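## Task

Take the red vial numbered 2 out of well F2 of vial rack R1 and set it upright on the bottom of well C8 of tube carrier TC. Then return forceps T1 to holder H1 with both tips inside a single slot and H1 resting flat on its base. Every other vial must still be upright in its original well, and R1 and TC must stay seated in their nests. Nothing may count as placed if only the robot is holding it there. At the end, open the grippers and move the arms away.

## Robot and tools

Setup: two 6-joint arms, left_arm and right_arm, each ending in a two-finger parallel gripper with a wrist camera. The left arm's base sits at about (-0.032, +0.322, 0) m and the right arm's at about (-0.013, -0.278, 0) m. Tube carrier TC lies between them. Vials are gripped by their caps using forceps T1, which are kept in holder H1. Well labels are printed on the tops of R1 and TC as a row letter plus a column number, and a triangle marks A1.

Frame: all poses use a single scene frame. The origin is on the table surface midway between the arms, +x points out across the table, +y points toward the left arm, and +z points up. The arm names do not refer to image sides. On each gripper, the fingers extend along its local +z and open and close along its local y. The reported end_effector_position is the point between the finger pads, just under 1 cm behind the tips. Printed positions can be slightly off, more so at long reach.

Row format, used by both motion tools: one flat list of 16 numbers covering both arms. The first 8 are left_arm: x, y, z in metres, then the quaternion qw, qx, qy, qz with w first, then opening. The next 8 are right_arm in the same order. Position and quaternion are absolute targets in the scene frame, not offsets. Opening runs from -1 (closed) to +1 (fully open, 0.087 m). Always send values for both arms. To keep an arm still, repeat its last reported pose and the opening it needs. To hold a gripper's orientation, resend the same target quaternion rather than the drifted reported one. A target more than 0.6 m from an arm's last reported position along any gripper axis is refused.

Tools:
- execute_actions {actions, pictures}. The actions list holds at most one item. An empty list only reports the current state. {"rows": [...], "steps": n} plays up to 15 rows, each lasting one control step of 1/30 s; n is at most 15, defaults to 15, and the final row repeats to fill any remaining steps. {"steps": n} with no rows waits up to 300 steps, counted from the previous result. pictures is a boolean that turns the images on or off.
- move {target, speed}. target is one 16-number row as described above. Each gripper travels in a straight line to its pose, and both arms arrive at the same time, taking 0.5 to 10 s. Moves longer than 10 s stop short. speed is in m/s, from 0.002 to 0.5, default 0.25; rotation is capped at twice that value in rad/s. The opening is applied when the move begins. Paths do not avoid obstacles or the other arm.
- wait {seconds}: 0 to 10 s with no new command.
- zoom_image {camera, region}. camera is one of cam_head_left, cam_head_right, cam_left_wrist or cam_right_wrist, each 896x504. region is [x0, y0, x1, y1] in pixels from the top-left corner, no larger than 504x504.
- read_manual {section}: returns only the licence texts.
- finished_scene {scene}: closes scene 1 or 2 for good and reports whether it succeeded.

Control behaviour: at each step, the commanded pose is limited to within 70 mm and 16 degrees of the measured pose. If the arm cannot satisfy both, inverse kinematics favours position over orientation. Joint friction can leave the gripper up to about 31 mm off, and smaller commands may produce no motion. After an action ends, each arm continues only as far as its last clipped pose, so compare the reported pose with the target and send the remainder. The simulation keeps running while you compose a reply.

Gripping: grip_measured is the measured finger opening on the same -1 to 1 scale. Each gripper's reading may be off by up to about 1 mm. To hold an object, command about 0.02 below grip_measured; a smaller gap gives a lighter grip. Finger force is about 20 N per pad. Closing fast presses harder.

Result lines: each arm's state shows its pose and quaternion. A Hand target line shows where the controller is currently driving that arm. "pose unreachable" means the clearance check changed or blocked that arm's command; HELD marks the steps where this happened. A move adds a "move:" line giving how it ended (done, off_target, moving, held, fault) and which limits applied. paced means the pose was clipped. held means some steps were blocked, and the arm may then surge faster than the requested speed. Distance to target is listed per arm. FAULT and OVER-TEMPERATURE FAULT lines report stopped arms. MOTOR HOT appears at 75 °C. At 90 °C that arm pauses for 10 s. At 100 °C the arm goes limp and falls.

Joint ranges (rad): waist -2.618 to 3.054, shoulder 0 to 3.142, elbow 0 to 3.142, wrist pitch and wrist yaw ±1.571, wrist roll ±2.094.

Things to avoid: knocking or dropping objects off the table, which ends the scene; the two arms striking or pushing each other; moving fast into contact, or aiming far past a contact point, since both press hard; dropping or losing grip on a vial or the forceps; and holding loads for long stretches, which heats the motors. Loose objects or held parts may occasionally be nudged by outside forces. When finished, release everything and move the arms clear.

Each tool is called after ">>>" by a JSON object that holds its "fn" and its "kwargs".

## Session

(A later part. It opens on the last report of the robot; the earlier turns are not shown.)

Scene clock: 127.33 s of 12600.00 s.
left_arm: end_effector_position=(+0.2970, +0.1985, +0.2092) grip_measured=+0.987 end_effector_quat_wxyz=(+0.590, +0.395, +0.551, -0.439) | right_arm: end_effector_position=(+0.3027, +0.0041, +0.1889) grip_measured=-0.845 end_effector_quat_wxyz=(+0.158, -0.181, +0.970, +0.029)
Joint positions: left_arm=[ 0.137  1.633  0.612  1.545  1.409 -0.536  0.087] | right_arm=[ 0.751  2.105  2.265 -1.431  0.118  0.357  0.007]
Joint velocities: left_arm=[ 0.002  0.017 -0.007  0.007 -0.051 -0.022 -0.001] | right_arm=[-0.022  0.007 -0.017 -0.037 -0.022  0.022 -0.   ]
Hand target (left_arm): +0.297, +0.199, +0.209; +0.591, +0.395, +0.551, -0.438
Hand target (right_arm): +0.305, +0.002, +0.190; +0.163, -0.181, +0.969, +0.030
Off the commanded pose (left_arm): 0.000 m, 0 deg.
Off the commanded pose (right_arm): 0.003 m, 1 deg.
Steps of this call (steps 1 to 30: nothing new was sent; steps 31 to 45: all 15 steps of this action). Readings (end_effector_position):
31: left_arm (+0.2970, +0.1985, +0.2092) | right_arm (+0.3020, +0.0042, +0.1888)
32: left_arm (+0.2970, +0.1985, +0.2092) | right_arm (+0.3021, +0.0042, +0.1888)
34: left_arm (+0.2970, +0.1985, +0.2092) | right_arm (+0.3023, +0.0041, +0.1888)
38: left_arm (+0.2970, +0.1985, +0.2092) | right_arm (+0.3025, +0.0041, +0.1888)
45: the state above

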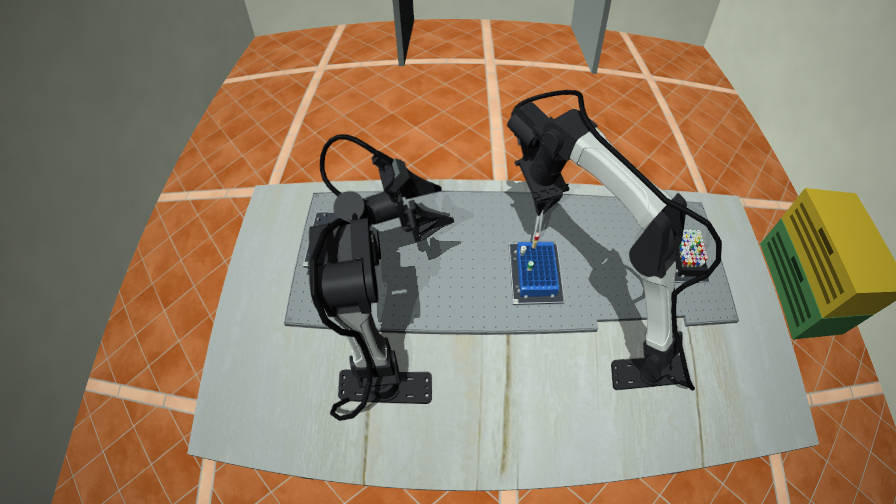

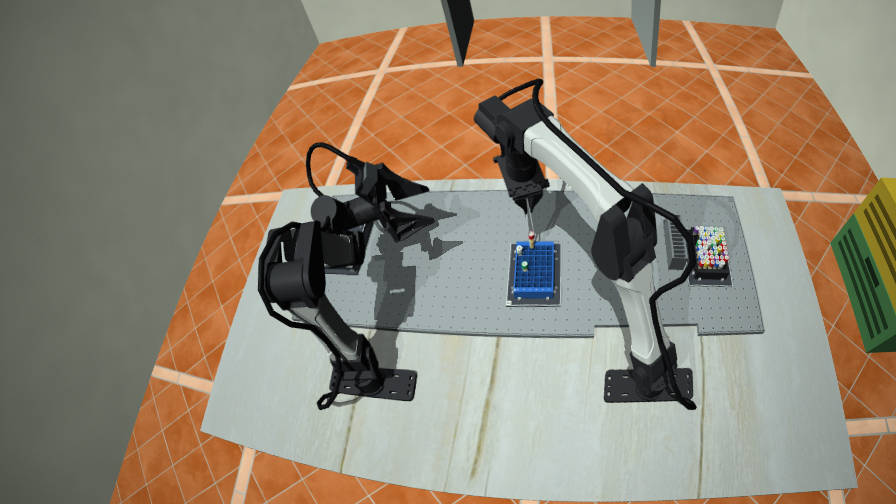

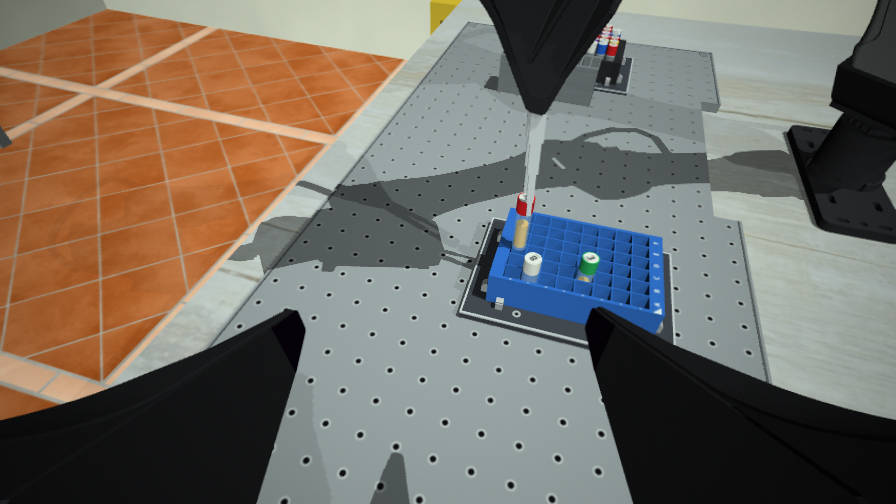

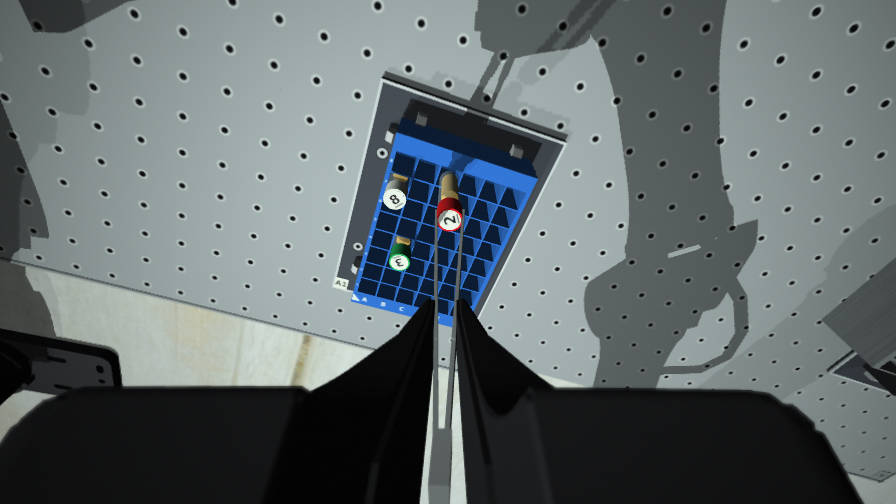

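Slightly far out by ~1 mm, which descent lag removes. Ramp down.

>>> {"fn": "execute_actions", "kwargs": {"actions": [{"rows":[[0.2974,0.1986,0.2094,0.591,0.395,0.551,-0.438,1,0.3045,0.0015,0.189,0.1637,-0.181,0.9692,0.0306,-0.85],[0.2974,0.1986,0.2094,0.591,0.395,0.551,-0.438,1,0.3045,0.0015,0.1883,0.1637,-0.181,0.9692,0.0306,-0.85],[0.2974,0.1986,0.2094,0.591,0.395,0.551,-0.438,1,0.3045,0.0015,0.1876,0.1637,-0.181,0.9692,0.0306,-0.85],[0.2974,0.1986,0.2094,0.591,0.395,0.551,-0.438,1,0.3045,0.0015,0.1869,0.1637,-0.181,0.9692,0.0306,-0.85],[0.2974,0.1986,0.2094,0.591,0.395,0.551,-0.438,1,0.3045,0.0015,0.1862,0.1637,-0.181,0.9692,0.0306,-0.85],[0.2974,0.1986,0.2094,0.591,0.395,0.551,-0.438,1,0.3045,0.0015,0.1855,0.1637,-0.181,0.9692,0.0306,-0.85],[0.2974,0.1986,0.2094,0.591,0.395,0.551,-0.438,1,0.3045,0.0015,0.1848,0.1637,-0.181,0.9692,0.0306,-0.85],[0.2974,0.1986,0.2094,0.591,0.395,0.551,-0.438,1,0.3045,0.0015,0.184,0.1637,-0.181,0.9692,0.0306,-0.85]]}]}}

>>> {"fn": "zoom_image", "kwargs": {"camera": "cam_right_wrist", "region": [370, 120, 530, 250]}}

>>> {"fn": "zoom_image", "kwargs": {"camera": "cam_left_wrist", "region": [470, 170, 620, 300]}}

Scene clock: 129.87 s of 12600.00 s.
left_arm: end_effector_position=(+0.2970, +0.1985, +0.2092) grip_measured=+0.987 end_effector_quat_wxyz=(+0.590, +0.395, +0.551, -0.439) | right_arm: end_effector_position=(+0.3027, +0.0042, +0.1849) grip_measured=-0.845 end_effector_quat_wxyz=(+0.160, -0.181, +0.970, +0.030)
Joint positions: left_arm=[ 0.137  1.633  0.612  1.545  1.409 -0.536  0.087] | right_arm=[ 0.751  2.089  2.223 -1.4    0.118  0.357  0.007]
Joint velocities: left_arm=[-0.007 -0.007 -0.002 -0.007 -0.081  0.022 -0.001] | right_arm=[-0.007  0.022 -0.022  0.007  0.007  0.037 -0.   ]
Hand target (left_arm): +0.297, +0.199, +0.209; +0.591, +0.395, +0.551, -0.438
Hand target (right_arm): +0.305, +0.002, +0.184; +0.163, -0.181, +0.969, +0.030
Off the commanded pose (left_arm): 0.000 m, 0 deg.
Off the commanded pose (right_arm): 0.003 m, 0 deg.
Steps of this call (steps 1 to 61: nothing new was sent; steps 62 to 76: all 15 steps of this action). Readings (end_effector_position):
62: left_arm (+0.2970, +0.1985, +0.2092) | right_arm (+0.3028, +0.0042, +0.1889)
63: left_arm (+0.2970, +0.1985, +0.2092) | right_arm (+0.3030, +0.0044, +0.1883)
65: left_arm (+0.2970, +0.1985, +0.2092) | right_arm (+0.3025, +0.0040, +0.1864)
69: left_arm (+0.2970, +0.1985, +0.2092) | right_arm (+0.3025, +0.0039, +0.1849)
76: the state above

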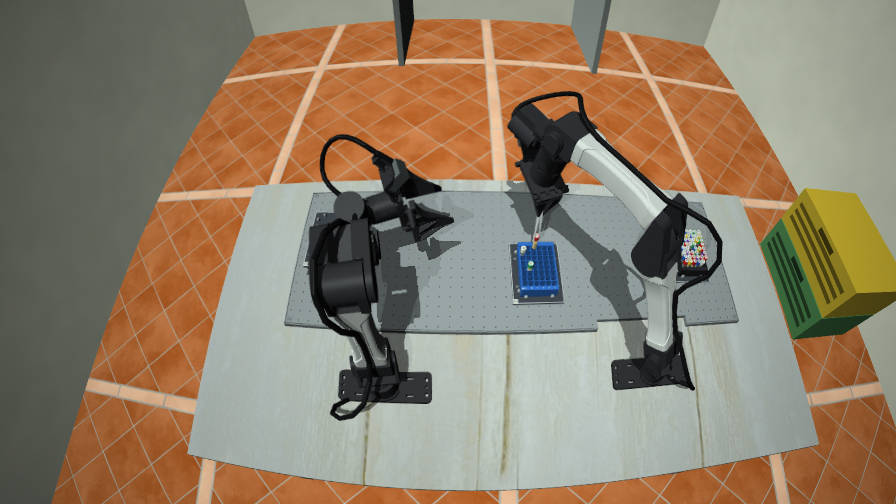

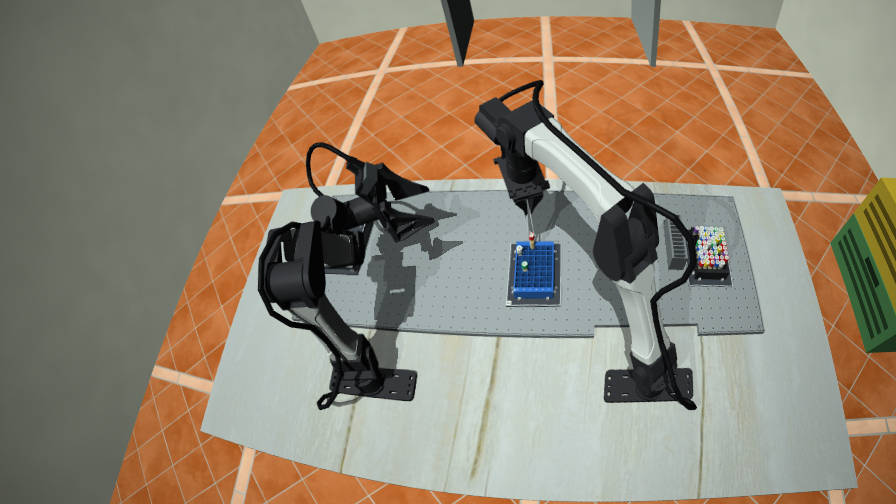

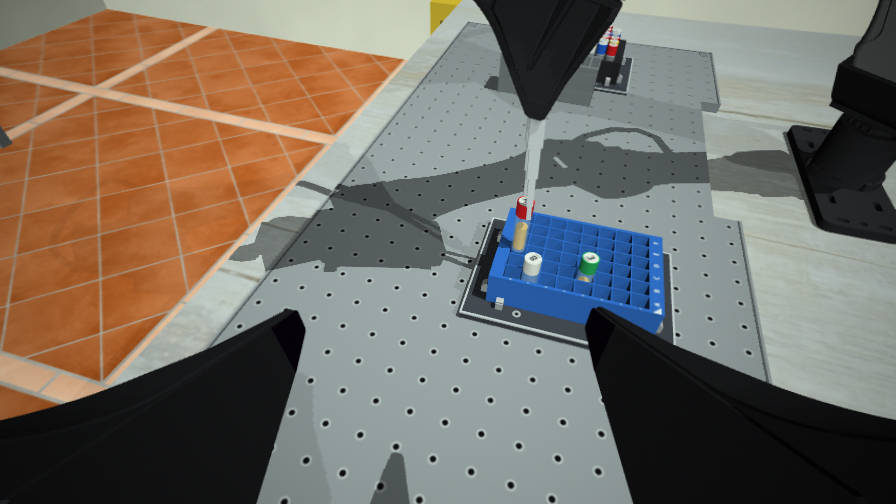

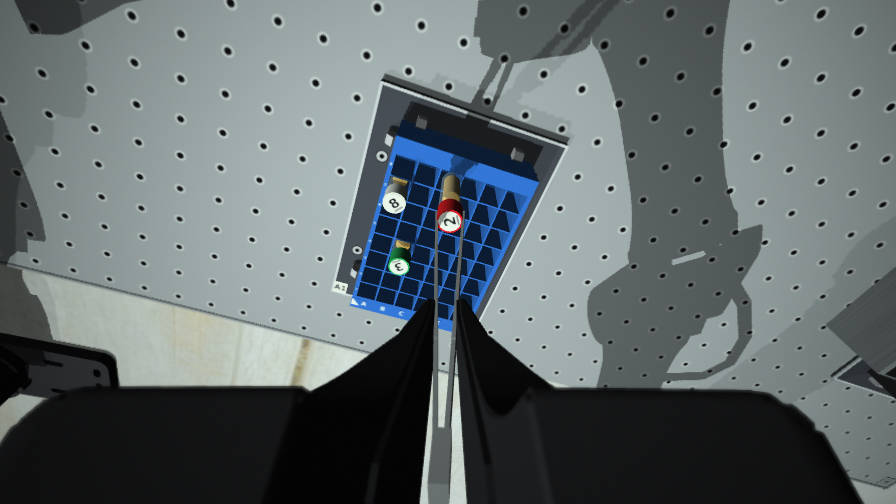

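Region (370, 120, 530, 250) of cam_right_wrist's 896x504 image, scaled by 3.150, with more detail than that image has; it fills the top 410 rows of this view, and the rest is white.

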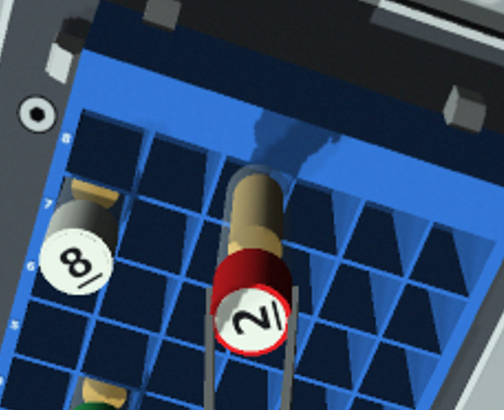

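Region (470, 170, 620, 300) of cam_left_wrist's 896x504 image, scaled by 3.360, with more detail than that image has; it fills the top 437 rows of this view, and the rest is white.

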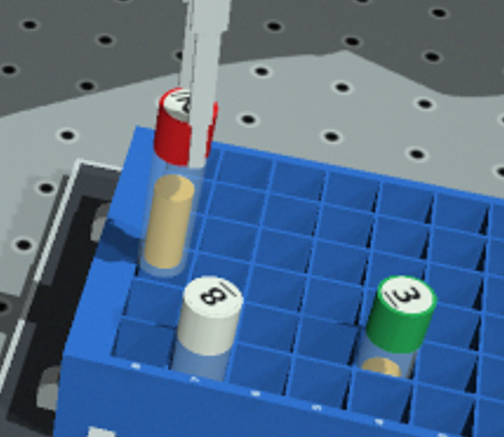

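Touching far rim; retract radially ~2 mm.

>>> {"fn": "execute_actions", "kwargs": {"actions": [{"rows":[[0.2974,0.1986,0.2094,0.591,0.395,0.551,-0.438,1,0.304,0.001,0.184,0.1637,-0.181,0.9692,0.0306,-0.85],[0.2974,0.1986,0.2094,0.591,0.395,0.551,-0.438,1,0.3035,0.0006,0.1835,0.1637,-0.181,0.9692,0.0306,-0.85],[0.2974,0.1986,0.2094,0.591,0.395,0.551,-0.438,1,0.303,0.0002,0.183,0.1637,-0.181,0.9692,0.0306,-0.85]]}]}}

>>> {"fn": "zoom_image", "kwargs": {"camera": "cam_right_wrist", "region": [370, 120, 530, 250]}}

>>> {"fn": "zoom_image", "kwargs": {"camera": "cam_left_wrist", "region": [470, 170, 620, 300]}}

Scene clock: 131.80 s of 12600.00 s.
left_arm: end_effector_position=(+0.2970, +0.1985, +0.2092) grip_measured=+0.987 end_effector_quat_wxyz=(+0.590, +0.395, +0.551, -0.439) | right_arm: end_effector_position=(+0.3020, +0.0035, +0.1848) grip_measured=-0.845 end_effector_quat_wxyz=(+0.162, -0.181, +0.970, +0.031)
Joint positions: left_arm=[ 0.137  1.633  0.612  1.545  1.409 -0.536  0.087] | right_arm=[ 0.751  2.075  2.199 -1.385  0.118  0.357  0.007]
Joint velocities: left_arm=[-0.017 -0.012  0.017 -0.066  0.11  -0.051 -0.   ] | right_arm=[-0.022 -0.002  0.007 -0.022  0.007  0.037 -0.   ]
Hand target (left_arm): +0.297, +0.199, +0.209; +0.591, +0.395, +0.551, -0.438
Hand target (right_arm): +0.303, +0.000, +0.183; +0.163, -0.181, +0.969, +0.030
Off the commanded pose (left_arm): 0.000 m, 0 deg.
Off the commanded pose (right_arm): 0.004 m, 0 deg.
Steps of this call (steps 1 to 43: nothing new was sent; steps 44 to 58: all 15 steps of this action). Readings (end_effector_position):
44: left_arm (+0.2970, +0.1985, +0.2092) | right_arm (+0.3028, +0.0042, +0.1848)
45: left_arm (+0.2970, +0.1985, +0.2092) | right_arm (+0.3029, +0.0043, +0.1848)
47: left_arm (+0.2970, +0.1985, +0.2092) | right_arm (+0.3020, +0.0034, +0.1850)
51: left_arm (+0.2970, +0.1985, +0.2092) | right_arm (+0.3017, +0.0032, +0.1848)
58: the state above

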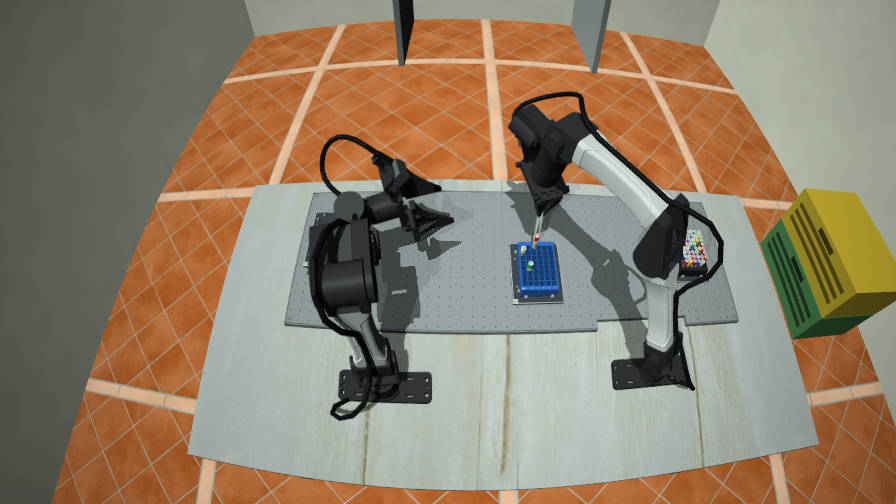

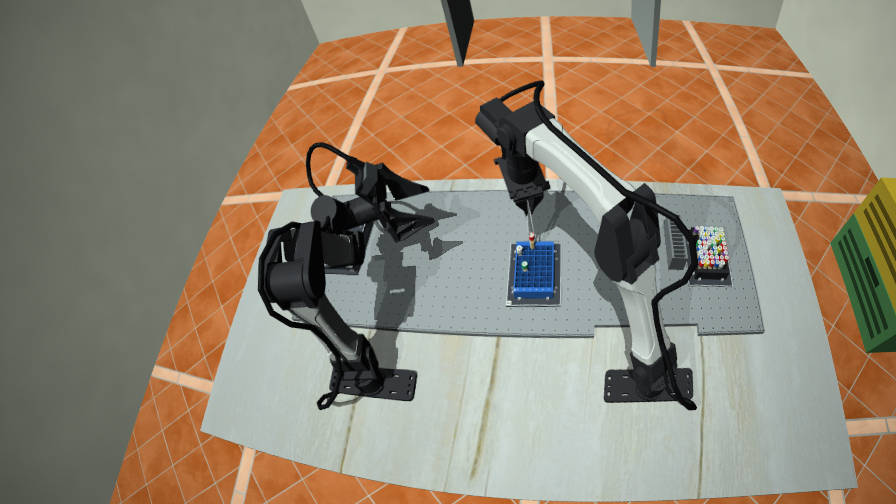

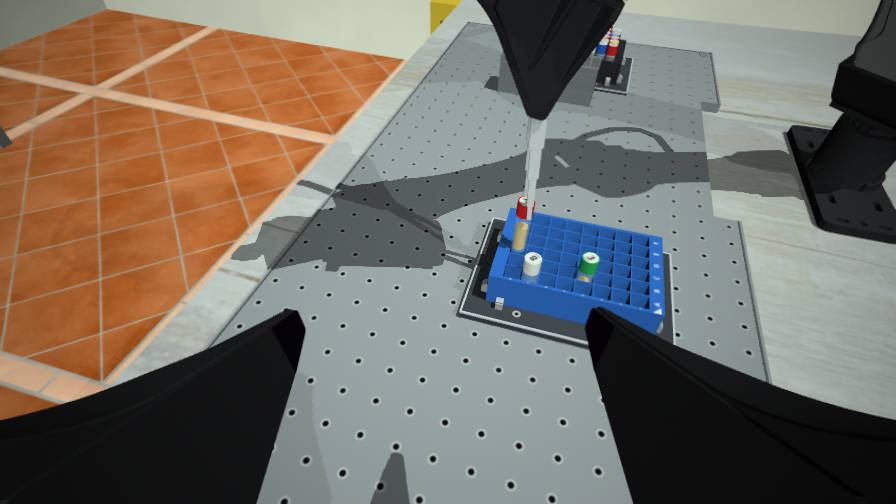

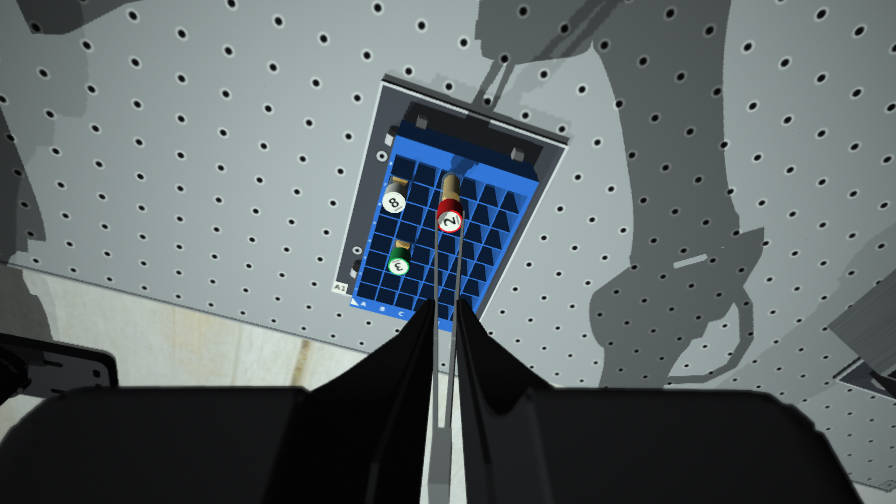

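Region (370, 120, 530, 250) of cam_right_wrist's 896x504 image, scaled by 3.150, with more detail than that image has; it fills the top 410 rows of this view, and the rest is white.

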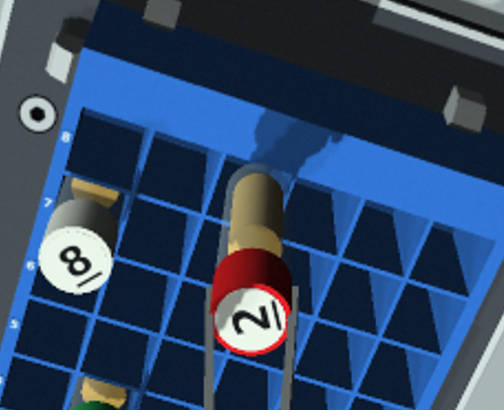

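Region (470, 170, 620, 300) of cam_left_wrist's 896x504 image, scaled by 3.360, with more detail than that image has; it fills the top 437 rows of this view, and the rest is white.

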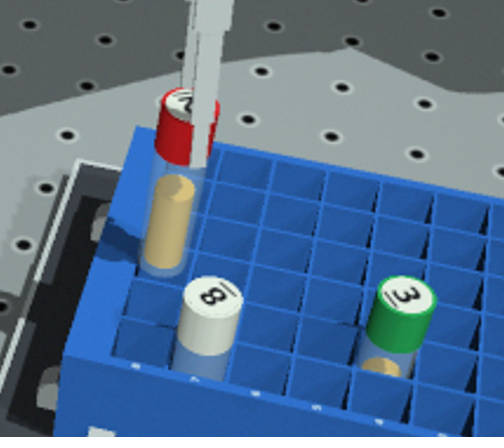

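>>> {"fn": "execute_actions", "kwargs": {"actions": [{"rows":[[0.2974,0.1986,0.2094,0.591,0.395,0.551,-0.438,1,0.302,0.0003,0.183,0.162,-0.175,0.971,0.029,-0.85],[0.2974,0.1986,0.2094,0.591,0.395,0.551,-0.438,1,0.301,0.0003,0.1825,0.161,-0.170,0.972,0.028,-0.85]]}]}}

>>> {"fn": "zoom_image", "kwargs": {"camera": "cam_right_wrist", "region": [370, 120, 530, 250]}}

>>> {"fn": "zoom_image", "kwargs": {"camera": "cam_left_wrist", "region": [470, 170, 620, 300]}}

Scene clock: 133.80 s of 12600.00 s.
left_arm: end_effector_position=(+0.2970, +0.1985, +0.2092) grip_measured=+0.987 end_effector_quat_wxyz=(+0.590, +0.395, +0.551, -0.439) | right_arm: end_effector_position=(+0.3019, +0.0039, +0.1848) grip_measured=-0.845 end_effector_quat_wxyz=(+0.162, -0.176, +0.970, +0.032)
Joint positions: left_arm=[ 0.137  1.633  0.612  1.545  1.409 -0.536  0.087] | right_arm=[ 0.751  2.075  2.199 -1.385  0.118  0.367  0.007]
Joint velocities: left_arm=[-0.007 -0.012  0.017  0.007 -0.007 -0.037 -0.   ] | right_arm=[ 0.007 -0.007  0.017  0.037  0.007 -0.051 -0.001]
Hand target (left_arm): +0.297, +0.199, +0.209; +0.591, +0.395, +0.551, -0.438
Hand target (right_arm): +0.301, +0.000, +0.182; +0.161, -0.170, +0.972, +0.028
Off the commanded pose (left_arm): 0.000 m, 0 deg.
Off the commanded pose (right_arm): 0.004 m, 1 deg.
Steps of this call (steps 1 to 45: nothing new was sent; steps 46 to 60: all 15 steps of this action). Readings (end_effector_position):
46: left_arm (+0.2970, +0.1985, +0.2092) | right_arm (+0.3020, +0.0035, +0.1848)
47: left_arm (+0.2970, +0.1985, +0.2092) | right_arm (+0.3020, +0.0035, +0.1848)
49: left_arm (+0.2970, +0.1985, +0.2092) | right_arm (+0.3020, +0.0037, +0.1848)
53: left_arm (+0.2970, +0.1985, +0.2092) | right_arm (+0.3019, +0.0038, +0.1848)
60: the state above

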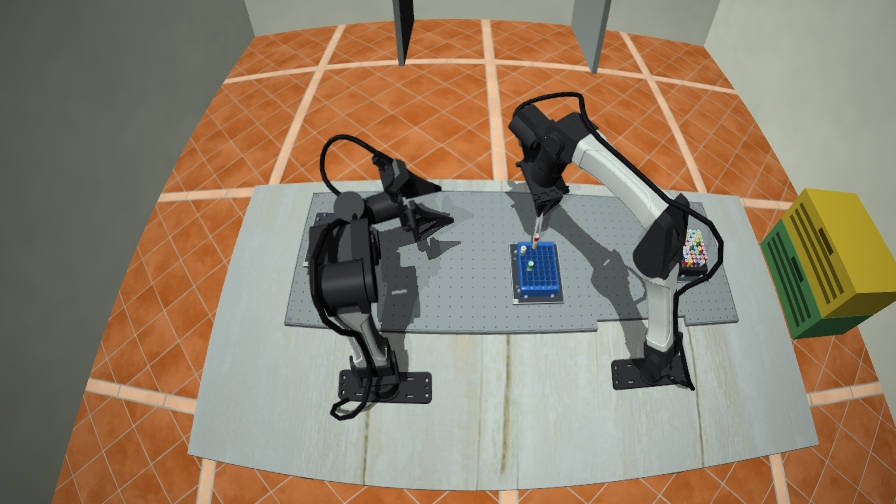

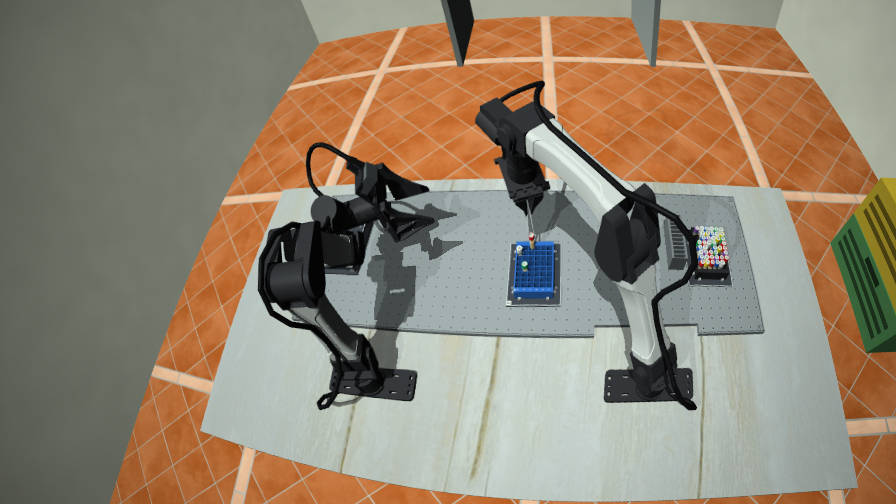

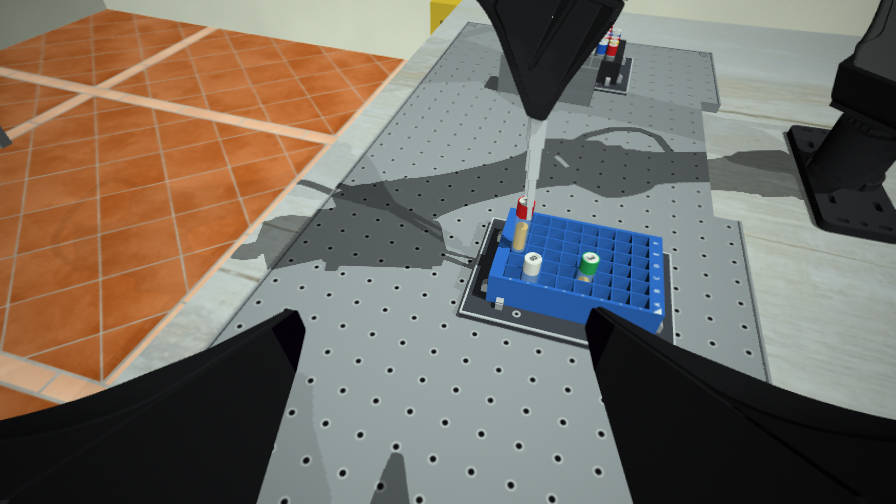

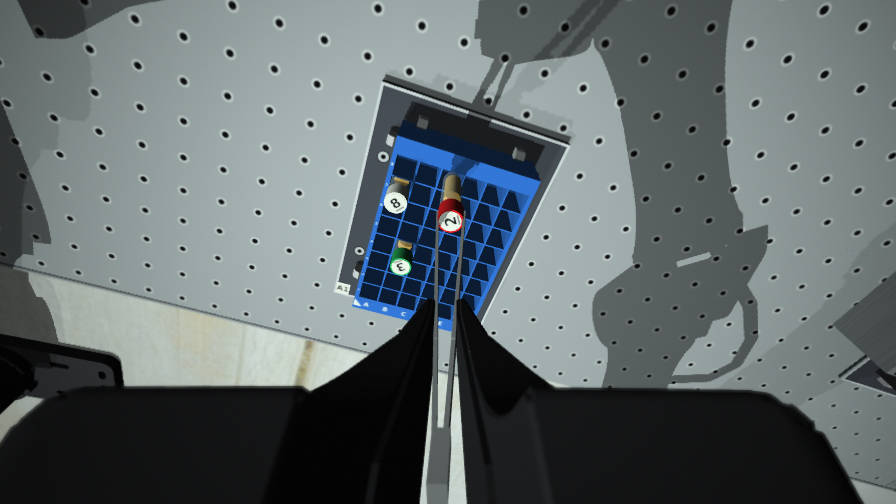

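Region (370, 120, 530, 250) of cam_right_wrist's 896x504 image, scaled by 3.150, with more detail than that image has; it fills the top 410 rows of this view, and the rest is white.

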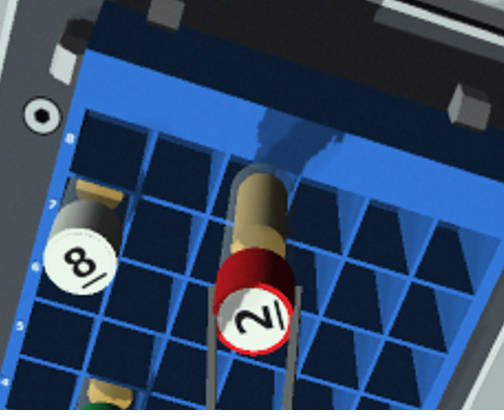

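Region (470, 170, 620, 300) of cam_left_wrist's 896x504 image, scaled by 3.360, with more detail than that image has; it fills the top 437 rows of this view, and the rest is white.

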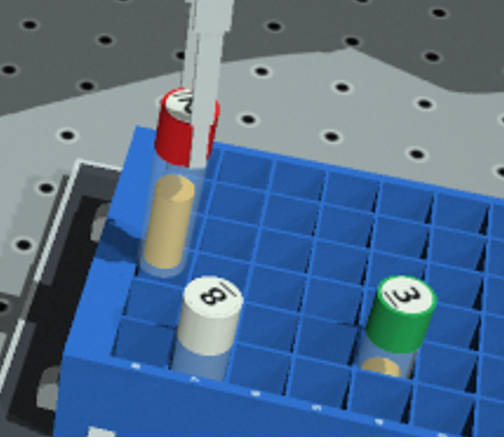

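>>> {"fn": "execute_actions", "kwargs": {"actions": [{"rows":[[0.2974,0.1986,0.2094,0.591,0.395,0.551,-0.438,1,0.301,0.0003,0.1815,0.161,-0.175,0.971,0.029,-0.85],[0.2974,0.1986,0.2094,0.591,0.395,0.551,-0.438,1,0.301,0.0003,0.1805,0.161,-0.175,0.971,0.029,-0.85],[0.2974,0.1986,0.2094,0.591,0.395,0.551,-0.438,1,0.301,0.0003,0.1795,0.161,-0.175,0.971,0.029,-0.85],[0.2974,0.1986,0.2094,0.591,0.395,0.551,-0.438,1,0.301,0.0003,0.1785,0.161,-0.175,0.971,0.029,-0.85]]}]}}

>>> {"fn": "zoom_image", "kwargs": {"camera": "cam_right_wrist", "region": [370, 120, 530, 250]}}

>>> {"fn": "zoom_image", "kwargs": {"camera": "cam_left_wrist", "region": [470, 170, 620, 300]}}

Scene clock: 135.73 s of 12600.00 s.
left_arm: end_effector_position=(+0.2970, +0.1985, +0.2092) grip_measured=+0.987 end_effector_quat_wxyz=(+0.590, +0.395, +0.551, -0.439) | right_arm: end_effector_position=(+0.3014, +0.0035, +0.1842) grip_measured=-0.845 end_effector_quat_wxyz=(+0.164, -0.175, +0.970, +0.034)
Joint positions: left_arm=[ 0.137  1.633  0.612  1.545  1.409 -0.536  0.087] | right_arm=[ 0.751  2.061  2.175 -1.368  0.118  0.367  0.007]
Joint velocities: left_arm=[-0.012 -0.017 -0.012  0.022  0.007 -0.022  0.   ] | right_arm=[ 0.007 -0.017  0.007 -0.051  0.066 -0.007 -0.001]
Hand target (left_arm): +0.297, +0.199, +0.209; +0.591, +0.395, +0.551, -0.438
Hand target (right_arm): +0.301, +0.000, +0.178; +0.161, -0.175, +0.971, +0.029
Off the commanded pose (left_arm): 0.000 m, 0 deg.
Off the commanded pose (right_arm): 0.007 m, 1 deg.
Steps of this call (steps 1 to 43: nothing new was sent; steps 44 to 58: all 15 steps of this action). Readings (end_effector_position):
44: left_arm (+0.2970, +0.1985, +0.2092) | right_arm (+0.3019, +0.0039, +0.1848)
45: left_arm (+0.2970, +0.1985, +0.2092) | right_arm (+0.3018, +0.0039, +0.1846)
47: left_arm (+0.2970, +0.1985, +0.2092) | right_arm (+0.3012, +0.0033, +0.1841)
51: left_arm (+0.2970, +0.1985, +0.2092) | right_arm (+0.3010, +0.0031, +0.1843)
58: the state above

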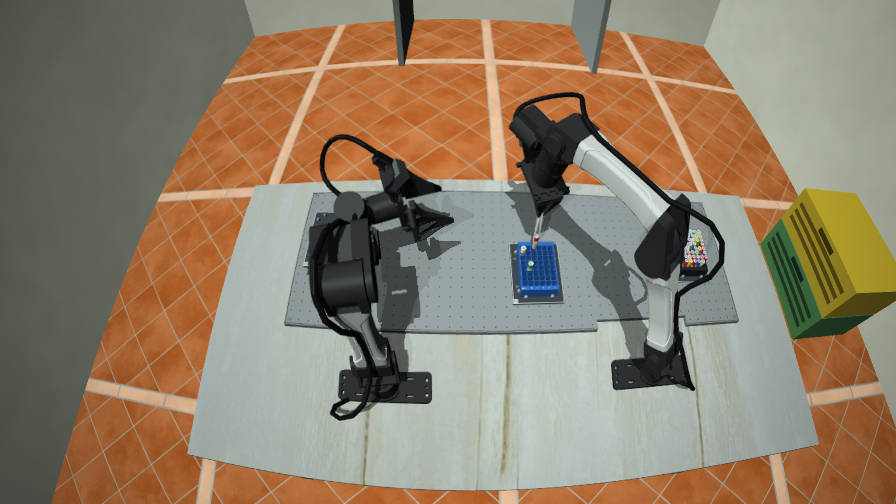

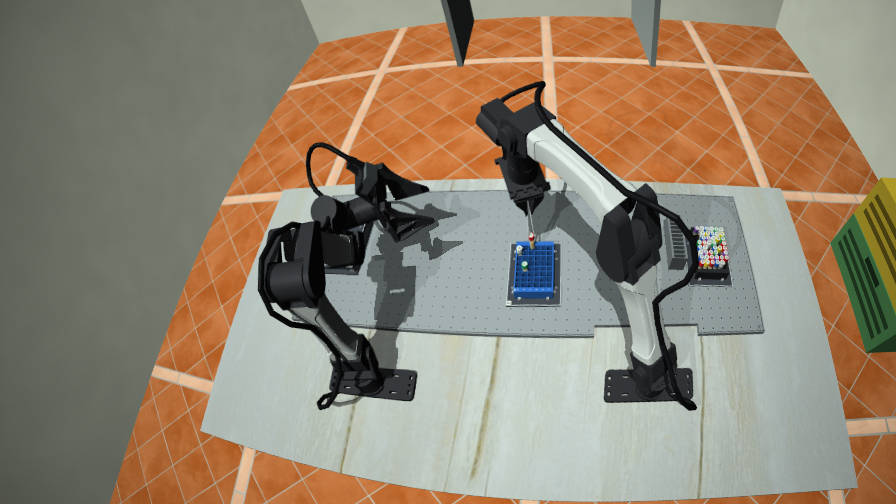

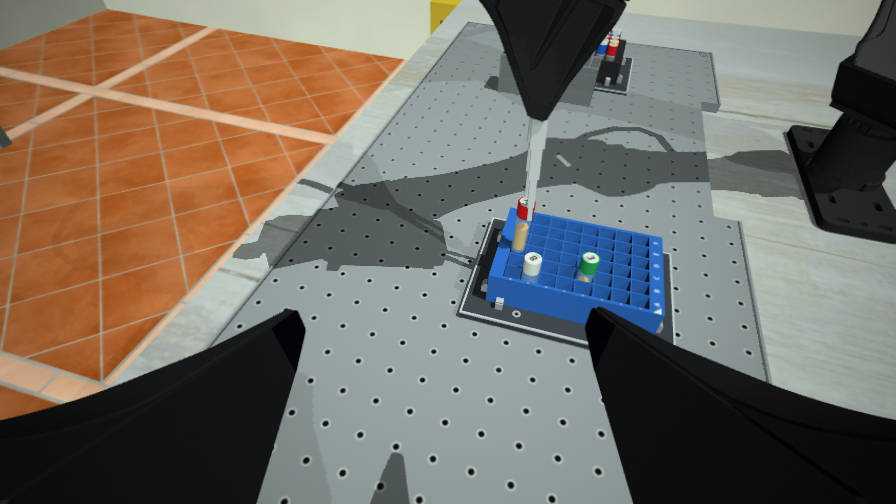

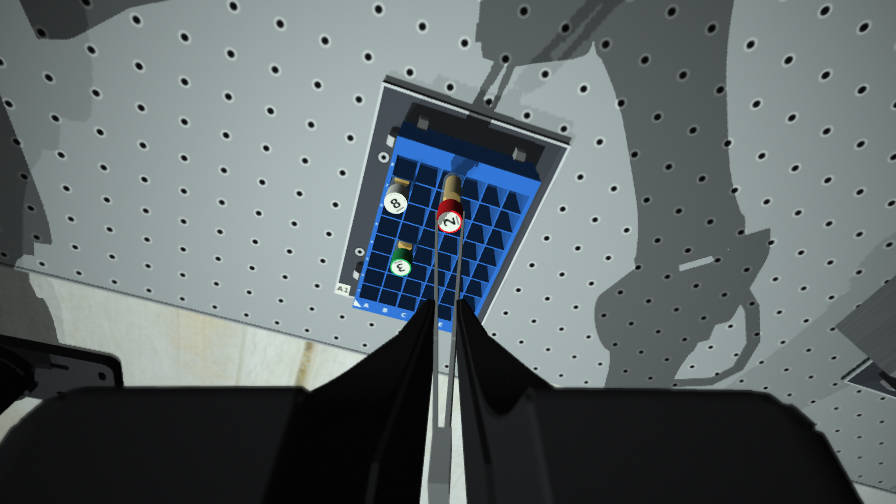

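Region (370, 120, 530, 250) of cam_right_wrist's 896x504 image, scaled by 3.150, with more detail than that image has; it fills the top 410 rows of this view, and the rest is white.

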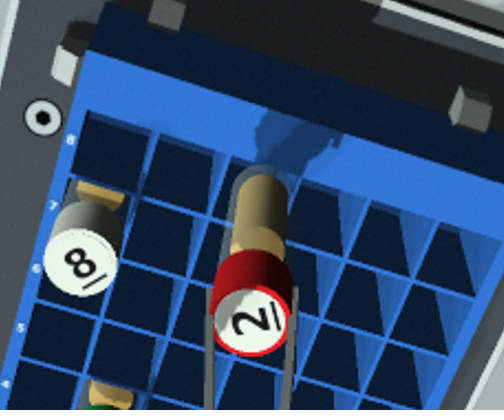

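Region (470, 170, 620, 300) of cam_left_wrist's 896x504 image, scaled by 3.360, with more detail than that image has; it fills the top 437 rows of this view, and the rest is white.

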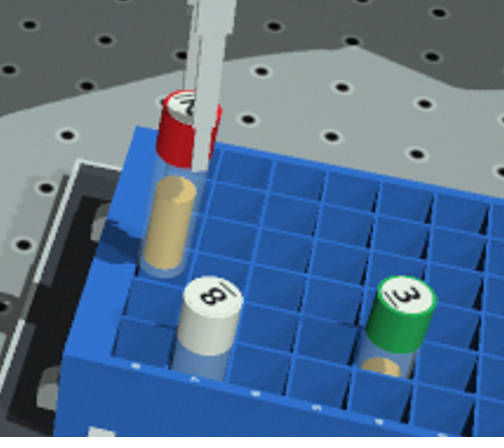

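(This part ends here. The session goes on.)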